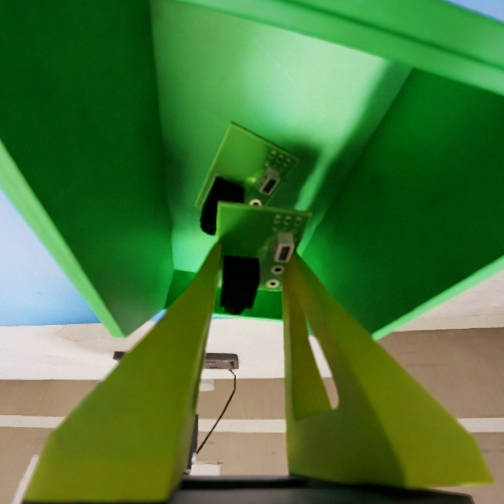

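>>> execute_actions --actions '[{"rows":[[-1.1,1.63,0.84,-0.8,0,-0.9,0.1,-0.345,1.97,1.53,-1.11,0,-0.17,-0.1],[-1.1,1.63,0.84,-0.8,0,-0.9,0.0,-0.345,1.97,1.53,-1.11,0,-0.17,-0.1],[-1.1,1.63,0.84,-0.8,0,-0.9,-0.1,-0.345,1.97,1.53,-1.11,0,-0.17,-0.1],[-1.1,1.63,0.84,-0.8,0,-0.9,-0.17,-0.345,1.97,1.53,-1.11,0,-0.17,-0.1],[-1.1,1.63,0.84,-0.8,0,-0.9,-0.24,-0.345,1.97,1.53,-1.11,0,-0.17,-0.1],[-1.1,1.63,0.84,-0.8,0,-0.9,-0.3,-0.345,1.97,1.53,-1.11,0,-0.17,-0.1],[-1.1,1.63,0.84,-0.8,0,-0.9,-0.34,-0.345,1.97,1.53,-1.11,0,-0.17,-0.1],[-1.1,1.63,0.84,-0.8,0,-0.9,-0.37,-0.345,1.97,1.53,-1.11,0,-0.17,-0.1],[-1.1,1.63,0.84,-0.8,0,-0.9,-0.4,-0.345,1.97,1.53,-1.11,0,-0.17,-0.1]],"steps":13}]' --pictures false

Scene clock: 70.77 s of 6800.00 s.
left_arm: end_effector_position=(+0.1938, +0.1318, +0.0129) grip_measured=-0.343 end_effector_quat_wxyz=(-0.001, +0.008, +1.000, -0.009) | right_arm: end_effector_position=(+0.3019, -0.4699, +0.0592) grip_measured=-0.102 end_effector_quat_wxyz=(-0.006, +0.158, +0.987, +0.000)
Joint positions: left_arm=[-1.103  1.612  0.871 -0.816  0.013 -0.908  0.031] | right_arm=[-0.347  1.981  1.528 -1.129  0.003 -0.16   0.042]
Joint velocities: left_arm=[ 0.002  0.007 -0.017 -0.022 -0.037 -0.125 -0.   ] | right_arm=[-0.007 -0.002 -0.012  0.007 -0.007  0.007 -0.   ]
Steps of this call (steps 1 to 30: the robot went on to your last target; steps 31 to 43: nothing new was sent; steps 44 to 56: all 13 steps of this action). Readings (joint positions):
44: left_arm=[-1.103 1.612 0.871 -0.816 0.014 -0.908] | right_arm=[-0.347 1.981 1.528 -1.129 0.003 -0.160]
45: left_arm=[-1.103 1.612 0.871 -0.816 0.014 -0.908] | right_arm=[-0.347 1.981 1.528 -1.129 0.003 -0.160]
47: left_arm=[-1.103 1.612 0.871 -0.816 0.013 -0.908] | right_arm=[-0.347 1.981 1.528 -1.129 0.003 -0.160]
51: left_arm=[-1.103 1.612 0.871 -0.816 0.013 -0.908] | right_arm=[-0.347 1.981 1.528 -1.129 0.003 -0.160]
56: the state above

>>> execute_actions --actions '[{"rows":[[-1.1,1.6,0.89,-0.85,0,-0.9,-0.4,-0.345,1.96,1.56,-1.16,0,-0.17,-0.1],[-1.1,1.6,0.91,-0.88,0,-0.9,-0.4,-0.345,1.96,1.58,-1.18,0,-0.17,-0.1],[-1.1,1.59,0.93,-0.91,0,-0.9,-0.4,-0.345,1.96,1.6,-1.2,0,-0.17,-0.1],[-1.1,1.58,0.96,-0.95,0,-0.9,-0.4,-0.345,1.96,1.62,-1.22,0,-0.17,-0.1],[-1.1,1.58,0.99,-0.99,0,-0.9,-0.4,-0.345,1.95,1.64,-1.25,0,-0.17,-0.1],[-1.1,1.57,1.02,-1.03,0,-0.9,-0.4,-0.345,1.95,1.66,-1.27,0,-0.17,-0.1],[-1.1,1.57,1.05,-1.06,0,-0.9,-0.4,-0.345,1.95,1.68,-1.29,0,-0.17,-0.1],[-1.1,1.56,1.08,-1.1,0,-0.9,-0.4,-0.345,1.95,1.7,-1.31,0,-0.17,-0.1],[-1.1,1.56,1.11,-1.13,0,-0.9,-0.4,-0.345,1.95,1.72,-1.33,0,-0.17,-0.1],[-1.09,1.56,1.14,-1.16,0,-0.9,-0.4,-0.345,1.95,1.74,-1.35,0,-0.17,-0.1],[-1.07,1.55,1.18,-1.21,0,-0.9,-0.4,-0.345,1.95,1.76,-1.37,0,-0.17,-0.1],[-1.04,1.55,1.21,-1.24,0,-0.9,-0.4,-0.345,1.95,1.78,-1.39,0,-0.17,-0.1],[-1.0,1.55,1.24,-1.27,0,-0.88,-0.4,-0.345,1.95,1.8,-1.41,0,-0.17,-0.1],[-0.95,1.55,1.27,-1.3,0,-0.85,-0.4,-0.345,1.95,1.8,-1.41,0,-0.17,-0.1],[-0.89,1.55,1.3,-1.32,0,-0.81,-0.4,-0.345,1.95,1.8,-1.41,0,-0.17,-0.1]]}]' --pictures false

>>> execute_actions --actions '[{"rows":[[-0.82,1.56,1.32,-1.33,0,-0.76,-0.4,-0.345,1.95,1.8,-1.41,0,-0.17,-0.1],[-0.75,1.57,1.34,-1.34,0,-0.7,-0.4,-0.345,1.95,1.8,-1.41,0,-0.17,-0.1],[-0.67,1.58,1.36,-1.35,0,-0.64,-0.4,-0.345,1.95,1.8,-1.41,0,-0.17,-0.1],[-0.59,1.59,1.37,-1.35,0,-0.58,-0.4,-0.345,1.95,1.8,-1.41,0,-0.17,-0.1],[-0.51,1.6,1.38,-1.35,0,-0.52,-0.4,-0.345,1.95,1.8,-1.41,0,-0.17,-0.1],[-0.43,1.61,1.39,-1.36,0,-0.46,-0.4,-0.345,1.95,1.8,-1.41,0,-0.17,-0.1],[-0.35,1.62,1.4,-1.36,0,-0.4,-0.4,-0.345,1.95,1.8,-1.41,0,-0.17,-0.1],[-0.27,1.63,1.41,-1.36,0,-0.34,-0.4,-0.345,1.95,1.8,-1.41,0,-0.17,-0.1],[-0.19,1.64,1.42,-1.36,0,-0.28,-0.4,-0.345,1.95,1.8,-1.41,0,-0.17,-0.1],[-0.11,1.64,1.43,-1.36,0,-0.22,-0.4,-0.345,1.95,1.8,-1.41,0,-0.17,-0.1],[-0.03,1.65,1.44,-1.36,0,-0.16,-0.4,-0.345,1.95,1.8,-1.41,0,-0.17,-0.1],[0.05,1.66,1.45,-1.36,0,-0.1,-0.4,-0.345,1.95,1.8,-1.41,0,-0.17,-0.1],[0.13,1.67,1.46,-1.36,0,-0.04,-0.4,-0.345,1.95,1.8,-1.41,0,-0.17,-0.1],[0.2,1.68,1.47,-1.36,0,0.02,-0.4,-0.345,1.95,1.8,-1.41,0,-0.17,-0.1],[0.25,1.69,1.48,-1.36,0,0.07,-0.4,-0.345,1.95,1.8,-1.41,0,-0.17,-0.1]]}]' --pictures false

>>> execute_actions --actions '[{"rows":[[0.25,1.69,1.48,-1.36,0,0.07,-0.4,-0.345,1.95,1.8,-1.41,0,-0.17,-0.1],[0.25,1.69,1.48,-1.36,0,0.07,-0.4,-0.345,1.95,1.8,-1.41,0,-0.17,-0.1],[0.25,1.69,1.47,-1.34,0,0.07,-0.4,-0.345,1.95,1.8,-1.41,0,-0.17,-0.1],[0.25,1.69,1.45,-1.31,0,0.07,-0.4,-0.345,1.95,1.8,-1.41,0,-0.17,-0.1],[0.25,1.69,1.42,-1.27,0,0.07,-0.4,-0.345,1.95,1.8,-1.41,0,-0.17,-0.1],[0.25,1.7,1.39,-1.23,0,0.07,-0.4,-0.345,1.95,1.8,-1.41,0,-0.17,-0.1],[0.25,1.7,1.36,-1.2,0,0.07,-0.4,-0.345,1.95,1.8,-1.41,0,-0.17,-0.1],[0.25,1.71,1.33,-1.16,0,0.07,-0.4,-0.345,1.95,1.8,-1.41,0,-0.17,-0.1],[0.25,1.71,1.3,-1.13,0,0.07,-0.4,-0.345,1.95,1.8,-1.41,0,-0.17,-0.1],[0.25,1.72,1.27,-1.09,0,0.07,-0.4,-0.345,1.95,1.8,-1.41,0,-0.17,-0.1],[0.25,1.72,1.24,-1.06,0,0.07,-0.4,-0.345,1.95,1.8,-1.41,0,-0.17,-0.1],[0.25,1.73,1.21,-1.02,0,0.07,-0.4,-0.345,1.95,1.8,-1.41,0,-0.17,-0.1],[0.25,1.73,1.18,-0.99,0,0.07,-0.4,-0.345,1.95,1.8,-1.41,0,-0.17,-0.1],[0.25,1.74,1.15,-0.95,0,0.07,-0.4,-0.345,1.95,1.8,-1.41,0,-0.17,-0.1],[0.25,1.745,1.13,-0.92,0,0.07,-0.4,-0.345,1.95,1.8,-1.41,0,-0.17,-0.1]]}]' --pictures false

>>> execute_actions --actions '[{"steps":12}]'

Scene clock: 76.47 s of 6800.00 s.
left_arm: end_effector_position=(+0.2332, +0.1261, +0.1085) grip_measured=-0.343 end_effector_quat_wxyz=(+0.011, -0.030, +0.999, -0.028) | right_arm: end_effector_position=(+0.3141, -0.4763, +0.1206) grip_measured=-0.102 end_effector_quat_wxyz=(+0.012, +0.158, +0.987, -0.006)
Joint positions: left_arm=[-1.     1.571  1.227 -1.17   0.021 -0.881  0.031] | right_arm=[-0.347  1.977  1.768 -1.335  0.003 -0.16   0.042]
Joint velocities: left_arm=[ 1.272 -0.017  0.916 -0.813  0.081  0.344  0.   ] | right_arm=[-0.017 -0.11   0.242 -0.315 -0.007 -0.081  0.001]
Steps of this call (steps 1 to 15: the robot went on to your last target; steps 16 to 90: nothing new was sent; then 2.20 s passed at rest; steps 91 to 105: all 15 steps of this action). Readings (joint positions):
91: left_arm=[-1.103 1.612 0.871 -0.816 0.013 -0.908] | right_arm=[-0.347 1.981 1.528 -1.130 0.003 -0.160]
92: left_arm=[-1.103 1.612 0.873 -0.821 0.013 -0.908] | right_arm=[-0.347 1.981 1.532 -1.136 0.003 -0.160]
94: left_arm=[-1.103 1.612 0.890 -0.855 0.013 -0.907] | right_arm=[-0.347 1.981 1.554 -1.161 0.003 -0.160]
98: left_arm=[-1.103 1.603 0.992 -0.966 0.013 -0.907] | right_arm=[-0.347 1.981 1.639 -1.222 0.003 -0.160]
105: the state above

Scene clock: 76.97 s of 6800.00 s.
left_arm: end_effector_position=(+0.3364, +0.4072, +0.1326) grip_measured=-0.343 end_effector_quat_wxyz=(+0.008, -0.206, +0.979, -0.005) | right_arm: end_effector_position=(+0.3040, -0.4710, +0.1258) grip_measured=-0.102 end_effector_quat_wxyz=(-0.006, +0.158, +0.987, +0.000)
Joint positions: left_arm=[ 0.059  1.675  1.434 -1.313  0.01  -0.176  0.031] | right_arm=[-0.347  1.969  1.778 -1.391  0.003 -0.16   0.042]
Joint velocities: left_arm=[ 2.015  0.266  0.295 -0.125 -0.022  1.502 -0.   ] | right_arm=[ 0.002 -0.002  0.002 -0.081  0.007 -0.022 -0.001]
Steps of this call (steps 1 to 15: all 15 steps of this action). Readings (joint positions):
1: left_arm=[-0.948 1.570 1.256 -1.195 0.023 -0.861] | right_arm=[-0.347 1.974 1.774 -1.345 0.003 -0.160]
2: left_arm=[-0.885 1.570 1.282 -1.215 0.024 -0.833] | right_arm=[-0.347 1.971 1.777 -1.353 0.003 -0.160]
4: left_arm=[-0.744 1.571 1.324 -1.245 0.022 -0.759] | right_arm=[-0.347 1.969 1.778 -1.367 0.003 -0.160]
8: left_arm=[-0.451 1.598 1.375 -1.284 0.015 -0.568] | right_arm=[-0.347 1.969 1.778 -1.384 0.003 -0.160]
15: the state above

Scene clock: 77.47 s of 6800.00 s.
left_arm: end_effector_position=(+0.3061, +0.4605, +0.0578) grip_measured=-0.343 end_effector_quat_wxyz=(-0.018, -0.188, +0.982, -0.003) | right_arm: end_effector_position=(+0.3037, -0.4708, +0.1258) grip_measured=-0.102 end_effector_quat_wxyz=(-0.007, +0.158, +0.987, +0.001)
Joint positions: left_arm=[ 0.254  1.725  1.189 -1.071 -0.004  0.054  0.031] | right_arm=[-0.347  1.969  1.778 -1.392  0.003 -0.16   0.042]
Joint velocities: left_arm=[ 0.002  0.247 -0.852  0.857 -0.022  0.037 -0.001] | right_arm=[-0.017  0.007 -0.012 -0.051 -0.007  0.066 -0.001]
Steps of this call (steps 1 to 15: all 15 steps of this action). Readings (joint positions):
1: left_arm=[0.131 1.683 1.443 -1.314 0.009 -0.128] | right_arm=[-0.347 1.969 1.778 -1.391 0.003 -0.160]
2: left_arm=[0.194 1.688 1.449 -1.314 0.005 -0.090] | right_arm=[-0.347 1.969 1.778 -1.392 0.003 -0.160]
4: left_arm=[0.269 1.690 1.450 -1.314 -0.009 -0.038] | right_arm=[-0.347 1.969 1.778 -1.392 0.003 -0.160]
8: left_arm=[0.265 1.690 1.406 -1.260 -0.010 0.020] | right_arm=[-0.347 1.969 1.778 -1.392 0.003 -0.160]
15: the state above

Scene clock: 77.87 s of 6800.00 s.
left_arm: end_effector_position=(+0.3148, +0.4645, +0.0367) grip_measured=-0.343 end_effector_quat_wxyz=(+0.000, -0.184, +0.983, +0.002) | right_arm: end_effector_position=(+0.3037, -0.4708, +0.1258) grip_measured=-0.102 end_effector_quat_wxyz=(-0.007, +0.158, +0.987, +0.001)
Joint positions: left_arm=[ 0.254  1.752  1.133 -0.951 -0.003  0.062  0.031] | right_arm=[-0.347  1.969  1.778 -1.392  0.003 -0.16   0.042]
Joint velocities: left_arm=[ 0.012  0.002  0.002  0.066 -0.051 -0.037  0.   ] | right_arm=[-0.002  0.002 -0.002  0.037  0.022  0.066 -0.   ]
Steps of this call (steps 1 to 12: the robot went on to your last target). Readings (joint positions):
1: left_arm=[0.254 1.733 1.165 -1.047 -0.004 0.056] | right_arm=[-0.347 1.969 1.778 -1.392 0.003 -0.160]
2: left_arm=[0.254 1.742 1.148 -1.030 -0.004 0.057] | right_arm=[-0.347 1.969 1.778 -1.392 0.003 -0.160]
4: left_arm=[0.254 1.751 1.134 -1.006 -0.003 0.059] | right_arm=[-0.347 1.969 1.778 -1.392 0.003 -0.160]
8: left_arm=[0.254 1.752 1.133 -0.967 -0.003 0.061] | right_arm=[-0.347 1.969 1.778 -1.392 0.003 -0.160]
12: the state above
camera_calibration (this result's frames):
cam_left_wrist: T_world_to_cam=[[0.584365, -0.808666, -0.0676522, 0.20221], [-0.653208, -0.518211, 0.552066, 0.452198], [-0.481495, -0.278417, -0.831051, 0.439492], [0, 0, 0, 1]] pos_world=[0.388828, 0.520217, 0.129276]
cam_right_wrist: T_world_to_cam=[[-0.13926, -0.990145, 0.0148007, -0.427085], [-0.64288, 0.101767, 0.759176, 0.156185], [-0.753201, 0.0962079, -0.650717, 0.45813], [0, 0, 0, 1]] pos_world=[0.385996, -0.482846, 0.185862]

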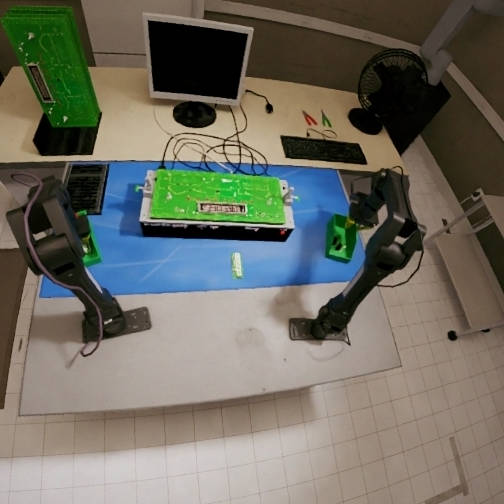

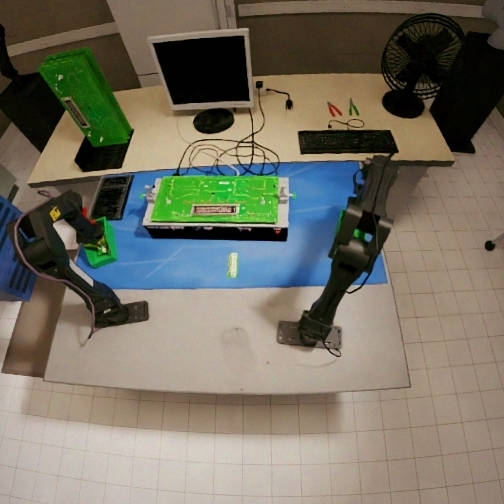

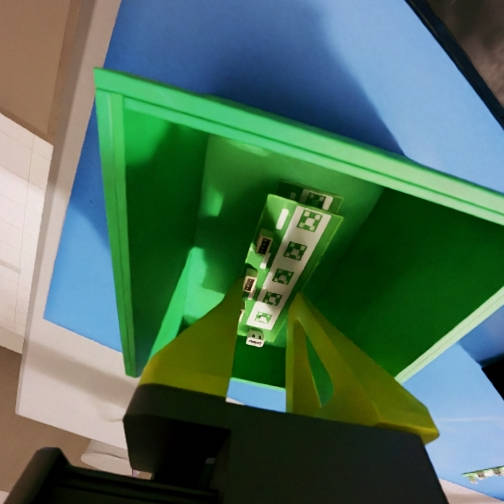

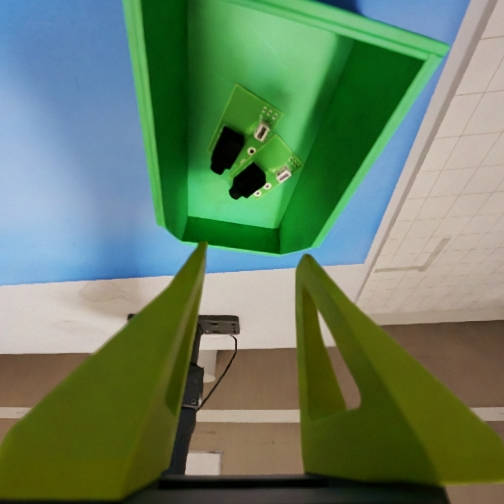

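>>> execute_actions --actions '[{"rows":[[0.25,1.745,1.13,-0.92,0,0.07,-0.1,-0.345,1.95,1.8,-1.41,0,-0.17,-0.1],[0.25,1.745,1.13,-0.92,0,0.07,-0.1,-0.345,1.95,1.8,-1.41,0,-0.17,-0.1],[0.25,1.745,1.13,-0.92,0,0.07,-0.1,-0.345,1.95,1.8,-1.41,0,-0.17,-0.1],[0.25,1.745,1.13,-0.92,0,0.07,-0.1,-0.345,1.95,1.8,-1.41,0,-0.17,-0.1],[0.25,1.73,1.16,-0.99,0,0.07,-0.1,-0.345,1.95,1.8,-1.41,0,-0.17,-0.1],[0.25,1.72,1.19,-1.03,0,0.07,-0.1,-0.345,1.95,1.8,-1.41,0,-0.17,-0.1],[0.25,1.71,1.22,-1.08,0,0.07,-0.1,-0.345,1.95,1.8,-1.41,0,-0.17,-0.1],[0.25,1.7,1.25,-1.12,0,0.07,-0.1,-0.345,1.95,1.8,-1.41,0,-0.17,-0.1],[0.25,1.69,1.28,-1.16,0,0.07,-0.1,-0.345,1.95,1.8,-1.41,0,-0.17,-0.1],[0.25,1.68,1.31,-1.2,0,0.07,-0.1,-0.345,1.95,1.8,-1.41,0,-0.17,-0.1],[0.25,1.67,1.34,-1.24,0,0.07,-0.1,-0.345,1.95,1.8,-1.41,0,-0.17,-0.1],[0.25,1.66,1.37,-1.28,0,0.07,-0.1,-0.345,1.95,1.8,-1.41,0,-0.17,-0.1],[0.25,1.65,1.4,-1.32,0,0.07,-0.1,-0.345,1.95,1.8,-1.41,0,-0.17,-0.1],[0.25,1.65,1.43,-1.35,0,0.07,-0.1,-0.345,1.95,1.8,-1.41,0,-0.17,-0.1],[0.24,1.65,1.45,-1.37,0,0.07,-0.1,-0.345,1.95,1.8,-1.41,0,-0.17,-0.1]]}]' --pictures false

>>> execute_actions --actions '[{"rows":[[0.22,1.65,1.45,-1.37,0,0.05,0.2,-0.345,1.95,1.8,-1.41,0,-0.17,-0.1],[0.18,1.65,1.45,-1.37,0,0.02,0.2,-0.345,1.95,1.8,-1.41,0,-0.17,-0.1],[0.12,1.65,1.45,-1.37,0,-0.03,0.2,-0.345,1.95,1.8,-1.41,0,-0.17,-0.1],[0.05,1.65,1.45,-1.37,0,-0.08,0.2,-0.345,1.95,1.8,-1.41,0,-0.17,-0.1],[-0.02,1.65,1.45,-1.37,0,-0.14,0.2,-0.345,1.95,1.8,-1.41,0,-0.17,-0.1],[-0.09,1.65,1.45,-1.37,0,-0.19,0.2,-0.345,1.95,1.8,-1.41,0,-0.17,-0.1],[-0.16,1.65,1.45,-1.37,0,-0.25,0.2,-0.345,1.95,1.8,-1.41,0,-0.17,-0.1],[-0.23,1.65,1.45,-1.37,0,-0.3,0.2,-0.345,1.95,1.8,-1.41,0,-0.17,-0.1],[-0.3,1.65,1.45,-1.37,0,-0.36,0.2,-0.345,1.95,1.8,-1.41,0,-0.17,-0.1],[-0.37,1.65,1.45,-1.37,0,-0.41,0.2,-0.345,1.95,1.8,-1.41,0,-0.17,-0.1],[-0.44,1.65,1.45,-1.37,0,-0.47,0.2,-0.345,1.95,1.8,-1.41,0,-0.17,-0.1],[-0.51,1.65,1.45,-1.37,0,-0.52,0.2,-0.345,1.95,1.8,-1.41,0,-0.17,-0.1],[-0.58,1.65,1.45,-1.37,0,-0.58,0.2,-0.345,1.95,1.8,-1.41,0,-0.17,-0.1],[-0.65,1.66,1.46,-1.37,0,-0.63,0.2,-0.345,1.95,1.8,-1.41,0,-0.17,-0.1],[-0.72,1.68,1.48,-1.36,0,-0.69,0.2,-0.345,1.95,1.8,-1.41,0,-0.17,-0.1]]}]' --pictures false

>>> execute_actions --actions '[{"rows":[[-0.79,1.71,1.5,-1.35,0,-0.74,0.2,-0.345,1.95,1.8,-1.41,0,-0.17,-0.1],[-0.86,1.745,1.53,-1.34,0,-0.8,0.2,-0.345,1.95,1.8,-1.41,0,-0.17,-0.1],[-0.93,1.78,1.56,-1.33,0,-0.85,0.2,-0.345,1.95,1.8,-1.41,0,-0.17,-0.1],[-1.0,1.815,1.59,-1.32,0,-0.9,0.2,-0.345,1.95,1.8,-1.41,0,-0.17,-0.1],[-1.07,1.85,1.62,-1.31,0,-0.95,0.2,-0.345,1.95,1.8,-1.41,0,-0.17,-0.1],[-1.13,1.885,1.65,-1.3,0,-1.0,0.2,-0.345,1.95,1.8,-1.41,0,-0.17,-0.1],[-1.19,1.92,1.68,-1.29,0,-1.05,0.2,-0.345,1.95,1.8,-1.41,0,-0.17,-0.1],[-1.24,1.955,1.71,-1.28,0,-1.09,0.2,-0.345,1.95,1.8,-1.41,0,-0.17,-0.1],[-1.28,1.99,1.74,-1.27,0,-1.12,0.2,-0.345,1.95,1.8,-1.41,0,-0.17,-0.1],[-1.3,2.025,1.77,-1.26,0,-1.13,0.2,-0.345,1.95,1.8,-1.41,0,-0.17,-0.1],[-1.306,2.06,1.8,-1.255,0,-1.13,0.2,-0.345,1.95,1.8,-1.41,0,-0.17,-0.1],[-1.306,2.095,1.825,-1.25,0,-1.13,0.2,-0.345,1.95,1.8,-1.41,0,-0.17,-0.1],[-1.306,2.13,1.85,-1.24,0,-1.13,0.2,-0.345,1.95,1.8,-1.41,0,-0.17,-0.1],[-1.306,2.165,1.87,-1.23,0,-1.13,0.2,-0.345,1.95,1.8,-1.41,0,-0.17,-0.1],[-1.306,2.195,1.885,-1.22,0,-1.13,0.2,-0.345,1.95,1.8,-1.41,0,-0.17,-0.1]]}]' --pictures false

>>> execute_actions --actions '[{"steps":15}]'

Scene clock: 86.23 s of 6800.00 s.
left_arm: end_effector_position=(+0.3243, +0.4687, +0.1194) grip_measured=-0.103 end_effector_quat_wxyz=(+0.025, -0.184, +0.983, +0.008) | right_arm: end_effector_position=(+0.3036, -0.4708, +0.1258) grip_measured=-0.102 end_effector_quat_wxyz=(-0.007, +0.158, +0.987, +0.001)
Joint positions: left_arm=[ 0.253  1.676  1.382 -1.224 -0.003  0.063  0.042] | right_arm=[-0.347  1.969  1.778 -1.393  0.003 -0.16   0.042]
Joint velocities: left_arm=[-0.017 -0.325  0.926 -0.828 -0.051  0.037  0.001] | right_arm=[ 0.012 -0.002 -0.012  0.007  0.007  0.037  0.001]
Steps of this call (steps 1 to 30: the robot went on to your last target; steps 31 to 90: nothing new was sent; then 4.87 s passed at rest; steps 91 to 105: all 15 steps of this action). Readings (joint positions):
91: left_arm=[0.254 1.752 1.133 -0.942 -0.003 0.063] | right_arm=[-0.347 1.969 1.778 -1.393 0.003 -0.160]
92: left_arm=[0.254 1.752 1.133 -0.942 -0.003 0.063] | right_arm=[-0.347 1.969 1.778 -1.393 0.003 -0.160]
94: left_arm=[0.254 1.752 1.133 -0.942 -0.003 0.063] | right_arm=[-0.347 1.969 1.778 -1.393 0.003 -0.160]
98: left_arm=[0.254 1.750 1.165 -1.008 -0.003 0.063] | right_arm=[-0.347 1.969 1.778 -1.393 0.003 -0.160]
105: the state above

Scene clock: 86.73 s of 6800.00 s.
left_arm: end_effector_position=(+0.3164, +0.2140, +0.1399) grip_measured=+0.197 end_effector_quat_wxyz=(+0.013, -0.018, +1.000, -0.007) | right_arm: end_effector_position=(+0.3036, -0.4708, +0.1258) grip_measured=-0.102 end_effector_quat_wxyz=(-0.007, +0.158, +0.987, +0.001)
Joint positions: left_arm=[-0.6    1.655  1.441 -1.328  0.002 -0.457  0.056] | right_arm=[-0.347  1.969  1.778 -1.393  0.003 -0.16   0.042]
Joint velocities: left_arm=[-2.     0.125  0.178 -0.227 -0.066 -1.399 -0.001] | right_arm=[-0.002  0.002 -0.022  0.066  0.037  0.037 -0.   ]
Steps of this call (steps 1 to 15: all 15 steps of this action). Readings (joint positions):
1: left_arm=[0.250 1.666 1.408 -1.247 -0.004 0.062] | right_arm=[-0.347 1.969 1.778 -1.393 0.003 -0.160]
2: left_arm=[0.240 1.657 1.425 -1.264 -0.006 0.056] | right_arm=[-0.347 1.969 1.778 -1.393 0.003 -0.160]
4: left_arm=[0.179 1.649 1.438 -1.291 -0.013 0.020] | right_arm=[-0.347 1.969 1.778 -1.393 0.003 -0.160]
8: left_arm=[-0.085 1.651 1.438 -1.318 -0.011 -0.119] | right_arm=[-0.347 1.969 1.778 -1.393 0.003 -0.160]
15: the state above

Scene clock: 87.23 s of 6800.00 s.
left_arm: end_effector_position=(+0.2040, -0.0459, +0.0791) grip_measured=+0.197 end_effector_quat_wxyz=(-0.006, +0.047, +0.999, -0.012) | right_arm: end_effector_position=(+0.3036, -0.4708, +0.1258) grip_measured=-0.102 end_effector_quat_wxyz=(-0.007, +0.158, +0.987, +0.001)
Joint positions: left_arm=[-1.34   2.129  1.829 -1.254  0.022 -1.067  0.056] | right_arm=[-0.347  1.969  1.778 -1.393  0.003 -0.16   0.042]
Joint velocities: left_arm=[ 0.027  0.877  0.623  0.256 -0.007 -0.374 -0.001] | right_arm=[-0.012 -0.007 -0.007  0.007 -0.022 -0.11  -0.001]
Steps of this call (steps 1 to 15: all 15 steps of this action). Readings (joint positions):
1: left_arm=[-0.670 1.664 1.451 -1.332 0.003 -0.510] | right_arm=[-0.347 1.969 1.778 -1.393 0.003 -0.160]
2: left_arm=[-0.739 1.682 1.468 -1.334 0.003 -0.564] | right_arm=[-0.347 1.969 1.778 -1.393 0.003 -0.160]
4: left_arm=[-0.874 1.739 1.521 -1.334 0.003 -0.670] | right_arm=[-0.347 1.969 1.778 -1.393 0.003 -0.160]
8: left_arm=[-1.129 1.884 1.637 -1.307 0.004 -0.869] | right_arm=[-0.347 1.969 1.778 -1.393 0.003 -0.160]
15: the state above

Scene clock: 87.73 s of 6800.00 s.
left_arm: end_effector_position=(+0.2223, -0.0491, +0.0553) grip_measured=+0.197 end_effector_quat_wxyz=(-0.008, +0.004, +1.000, -0.001) | right_arm: end_effector_position=(+0.3036, -0.4708, +0.1258) grip_measured=-0.102 end_effector_quat_wxyz=(-0.007, +0.158, +0.987, +0.001)
Joint positions: left_arm=[-1.306  2.206  1.857 -1.226  0.015 -1.12   0.056] | right_arm=[-0.347  1.969  1.778 -1.393  0.003 -0.16   0.042]
Joint velocities: left_arm=[ 0.002  0.007 -0.002  0.066 -0.007 -0.081 -0.   ] | right_arm=[-0.007  0.002 -0.007 -0.022 -0.037  0.022  0.   ]
Steps of this call (steps 1 to 15: the robot went on to your last target). Readings (joint positions):
1: left_arm=[-1.336 2.156 1.845 -1.244 0.022 -1.077] | right_arm=[-0.347 1.969 1.778 -1.393 0.003 -0.160]
2: left_arm=[-1.329 2.176 1.851 -1.234 0.022 -1.086] | right_arm=[-0.347 1.969 1.778 -1.393 0.003 -0.160]
4: left_arm=[-1.316 2.200 1.852 -1.228 0.020 -1.099] | right_arm=[-0.347 1.969 1.778 -1.393 0.003 -0.160]
8: left_arm=[-1.306 2.206 1.854 -1.228 0.016 -1.113] | right_arm=[-0.347 1.969 1.778 -1.393 0.003 -0.160]
15: the state above
camera_calibration (this result's frames):
cam_left_wrist: T_world_to_cam=[[0.244247, -0.967424, -0.0665847, -0.0899945], [-0.788392, -0.238087, 0.567232, 0.158325], [-0.564607, -0.08605, -0.820862, 0.294721], [0, 0, 0, 1]] pos_world=[0.313204, -0.024007, 0.146126]
cam_right_wrist: T_world_to_cam=[[-0.139255, -0.990148, 0.0146743, -0.42704], [-0.642623, 0.101634, 0.759412, 0.155955], [-0.753421, 0.096322, -0.650445, 0.458149], [0, 0, 0, 1]] pos_world=[0.385932, -0.482813, 0.185833]

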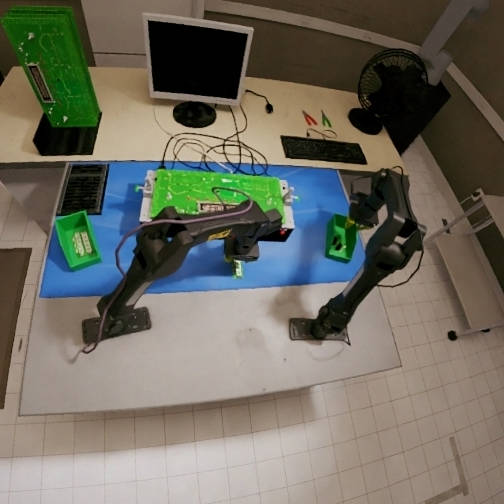

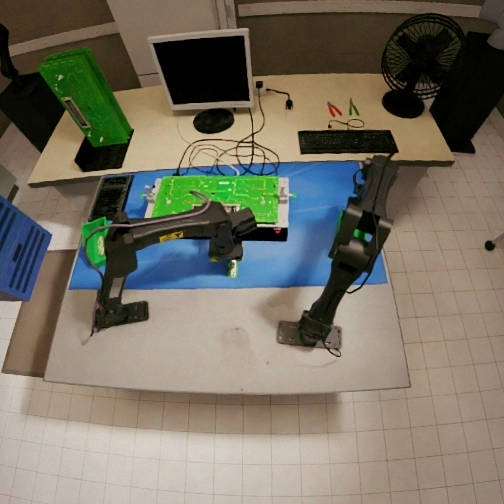

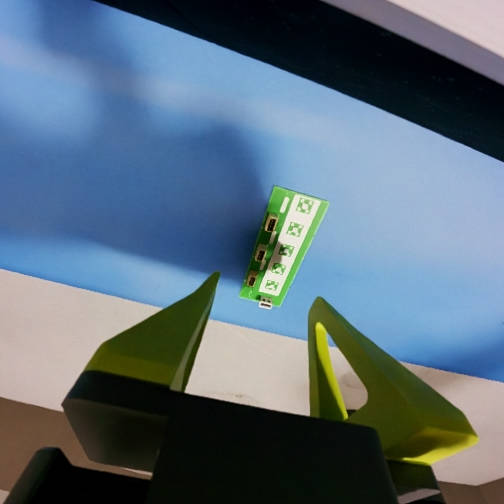

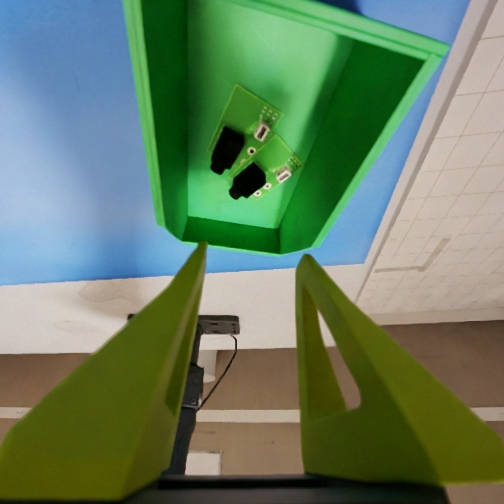

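>>> execute_actions --actions '[{"rows":[[-1.322,2.2,1.85,-1.19,0,-1.14,0.2,-0.345,1.95,1.8,-1.41,0,-0.17,-0.1],[-1.322,2.205,1.84,-1.17,0,-1.14,0.2,-0.345,1.95,1.8,-1.41,0,-0.17,-0.1],[-1.322,2.21,1.83,-1.15,0,-1.14,0.2,-0.345,1.95,1.8,-1.41,0,-0.17,-0.1],[-1.322,2.215,1.82,-1.135,0,-1.14,0.2,-0.345,1.95,1.8,-1.41,0,-0.17,-0.1],[-1.322,2.22,1.81,-1.12,0,-1.14,0.2,-0.345,1.95,1.8,-1.41,0,-0.17,-0.1],[-1.322,2.225,1.8,-1.1,0,-1.14,0.2,-0.345,1.95,1.8,-1.41,0,-0.17,-0.1],[-1.322,2.23,1.79,-1.09,0,-1.14,0.2,-0.345,1.95,1.8,-1.41,0,-0.17,-0.1],[-1.322,2.235,1.78,-1.075,0,-1.14,0.2,-0.345,1.95,1.8,-1.41,0,-0.17,-0.1]]}]' --pictures false

>>> execute_actions --actions '[{"steps":10}]'

Scene clock: 90.20 s of 6800.00 s.
left_arm: end_effector_position=(+0.2222, -0.0625, +0.0424) grip_measured=+0.197 end_effector_quat_wxyz=(+0.010, +0.001, +1.000, -0.023) | right_arm: end_effector_position=(+0.3036, -0.4708, +0.1258) grip_measured=-0.102 end_effector_quat_wxyz=(-0.007, +0.158, +0.987, +0.001)
Joint positions: left_arm=[-1.326  2.207  1.806 -1.12   0.    -1.145  0.056] | right_arm=[-0.347  1.969  1.778 -1.393  0.003 -0.16   0.042]
Joint velocities: left_arm=[ 0.002 -0.002 -0.022  0.022 -0.022 -0.11   0.001] | right_arm=[ 0.002 -0.002 -0.012 -0.095 -0.022 -0.066  0.002]
Steps of this call (steps 1 to 15: the robot went on to your last target; steps 16 to 59: nothing new was sent; steps 60 to 74: all 15 steps of this action). Readings (joint positions):
60: left_arm=[-1.307 2.206 1.857 -1.225 0.015 -1.124] | right_arm=[-0.347 1.969 1.778 -1.393 0.003 -0.160]
61: left_arm=[-1.308 2.206 1.857 -1.220 0.015 -1.126] | right_arm=[-0.347 1.969 1.778 -1.393 0.003 -0.160]
63: left_arm=[-1.311 2.206 1.854 -1.198 0.015 -1.128] | right_arm=[-0.347 1.969 1.778 -1.393 0.003 -0.160]
67: left_arm=[-1.318 2.207 1.822 -1.144 0.009 -1.133] | right_arm=[-0.347 1.969 1.778 -1.393 0.003 -0.160]
74: the state above

Scene clock: 90.53 s of 6800.00 s.
left_arm: end_effector_position=(+0.2224, -0.0632, +0.0424) grip_measured=+0.197 end_effector_quat_wxyz=(+0.011, -0.001, +1.000, -0.024) | right_arm: end_effector_position=(+0.3036, -0.4708, +0.1258) grip_measured=-0.102 end_effector_quat_wxyz=(-0.007, +0.158, +0.987, +0.001)
Joint positions: left_arm=[-1.326  2.207  1.806 -1.117  0.    -1.149  0.056] | right_arm=[-0.347  1.969  1.778 -1.393  0.003 -0.16   0.042]
Joint velocities: left_arm=[-0.022 -0.012 -0.002  0.007 -0.007 -0.007 -0.   ] | right_arm=[ 0.007  0.002  0.002  0.022 -0.037  0.081 -0.001]
Steps of this call (steps 1 to 10: the robot went on to your last target). Readings (joint positions):
1: left_arm=[-1.326 2.207 1.806 -1.119 0.000 -1.146] | right_arm=[-0.347 1.969 1.778 -1.393 0.003 -0.160]
2: left_arm=[-1.326 2.207 1.806 -1.119 0.000 -1.147] | right_arm=[-0.347 1.969 1.778 -1.393 0.003 -0.160]
4: left_arm=[-1.326 2.207 1.806 -1.118 0.000 -1.148] | right_arm=[-0.347 1.969 1.778 -1.393 0.003 -0.160]
8: left_arm=[-1.326 2.207 1.806 -1.117 0.000 -1.149] | right_arm=[-0.347 1.969 1.778 -1.393 0.003 -0.160]
10: the state above
camera_calibration (this result's frames):
cam_left_wrist: T_world_to_cam=[[0.254941, -0.966877, -0.0124373, -0.109204], [-0.807103, -0.219862, 0.547947, 0.168438], [-0.532531, -0.129656, -0.836421, 0.273792], [0, 0, 0, 1]] pos_world=[0.30959, -0.0330548, 0.135353]
cam_right_wrist: T_world_to_cam=[[-0.139255, -0.990148, 0.0146743, -0.42704], [-0.642623, 0.101634, 0.759412, 0.155955], [-0.753421, 0.096322, -0.650445, 0.458149], [0, 0, 0, 1]] pos_world=[0.385932, -0.482813, 0.185833]

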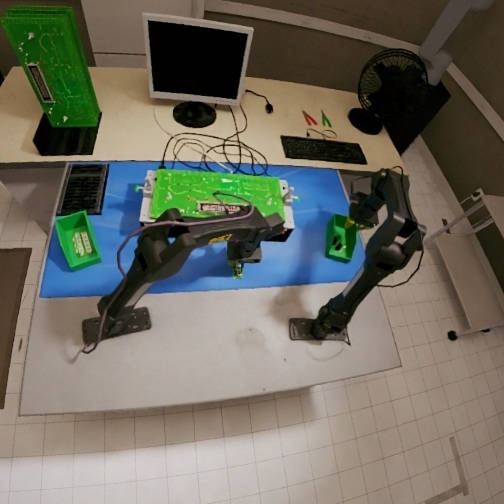

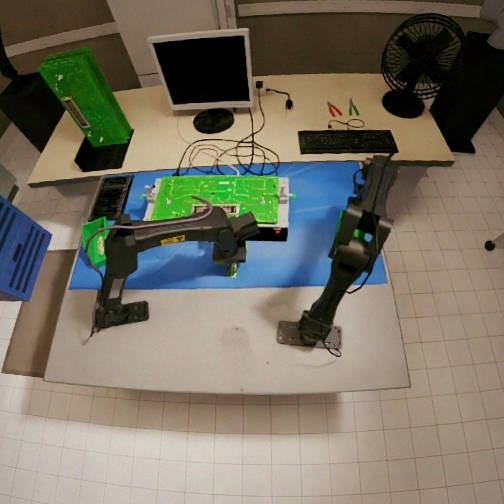

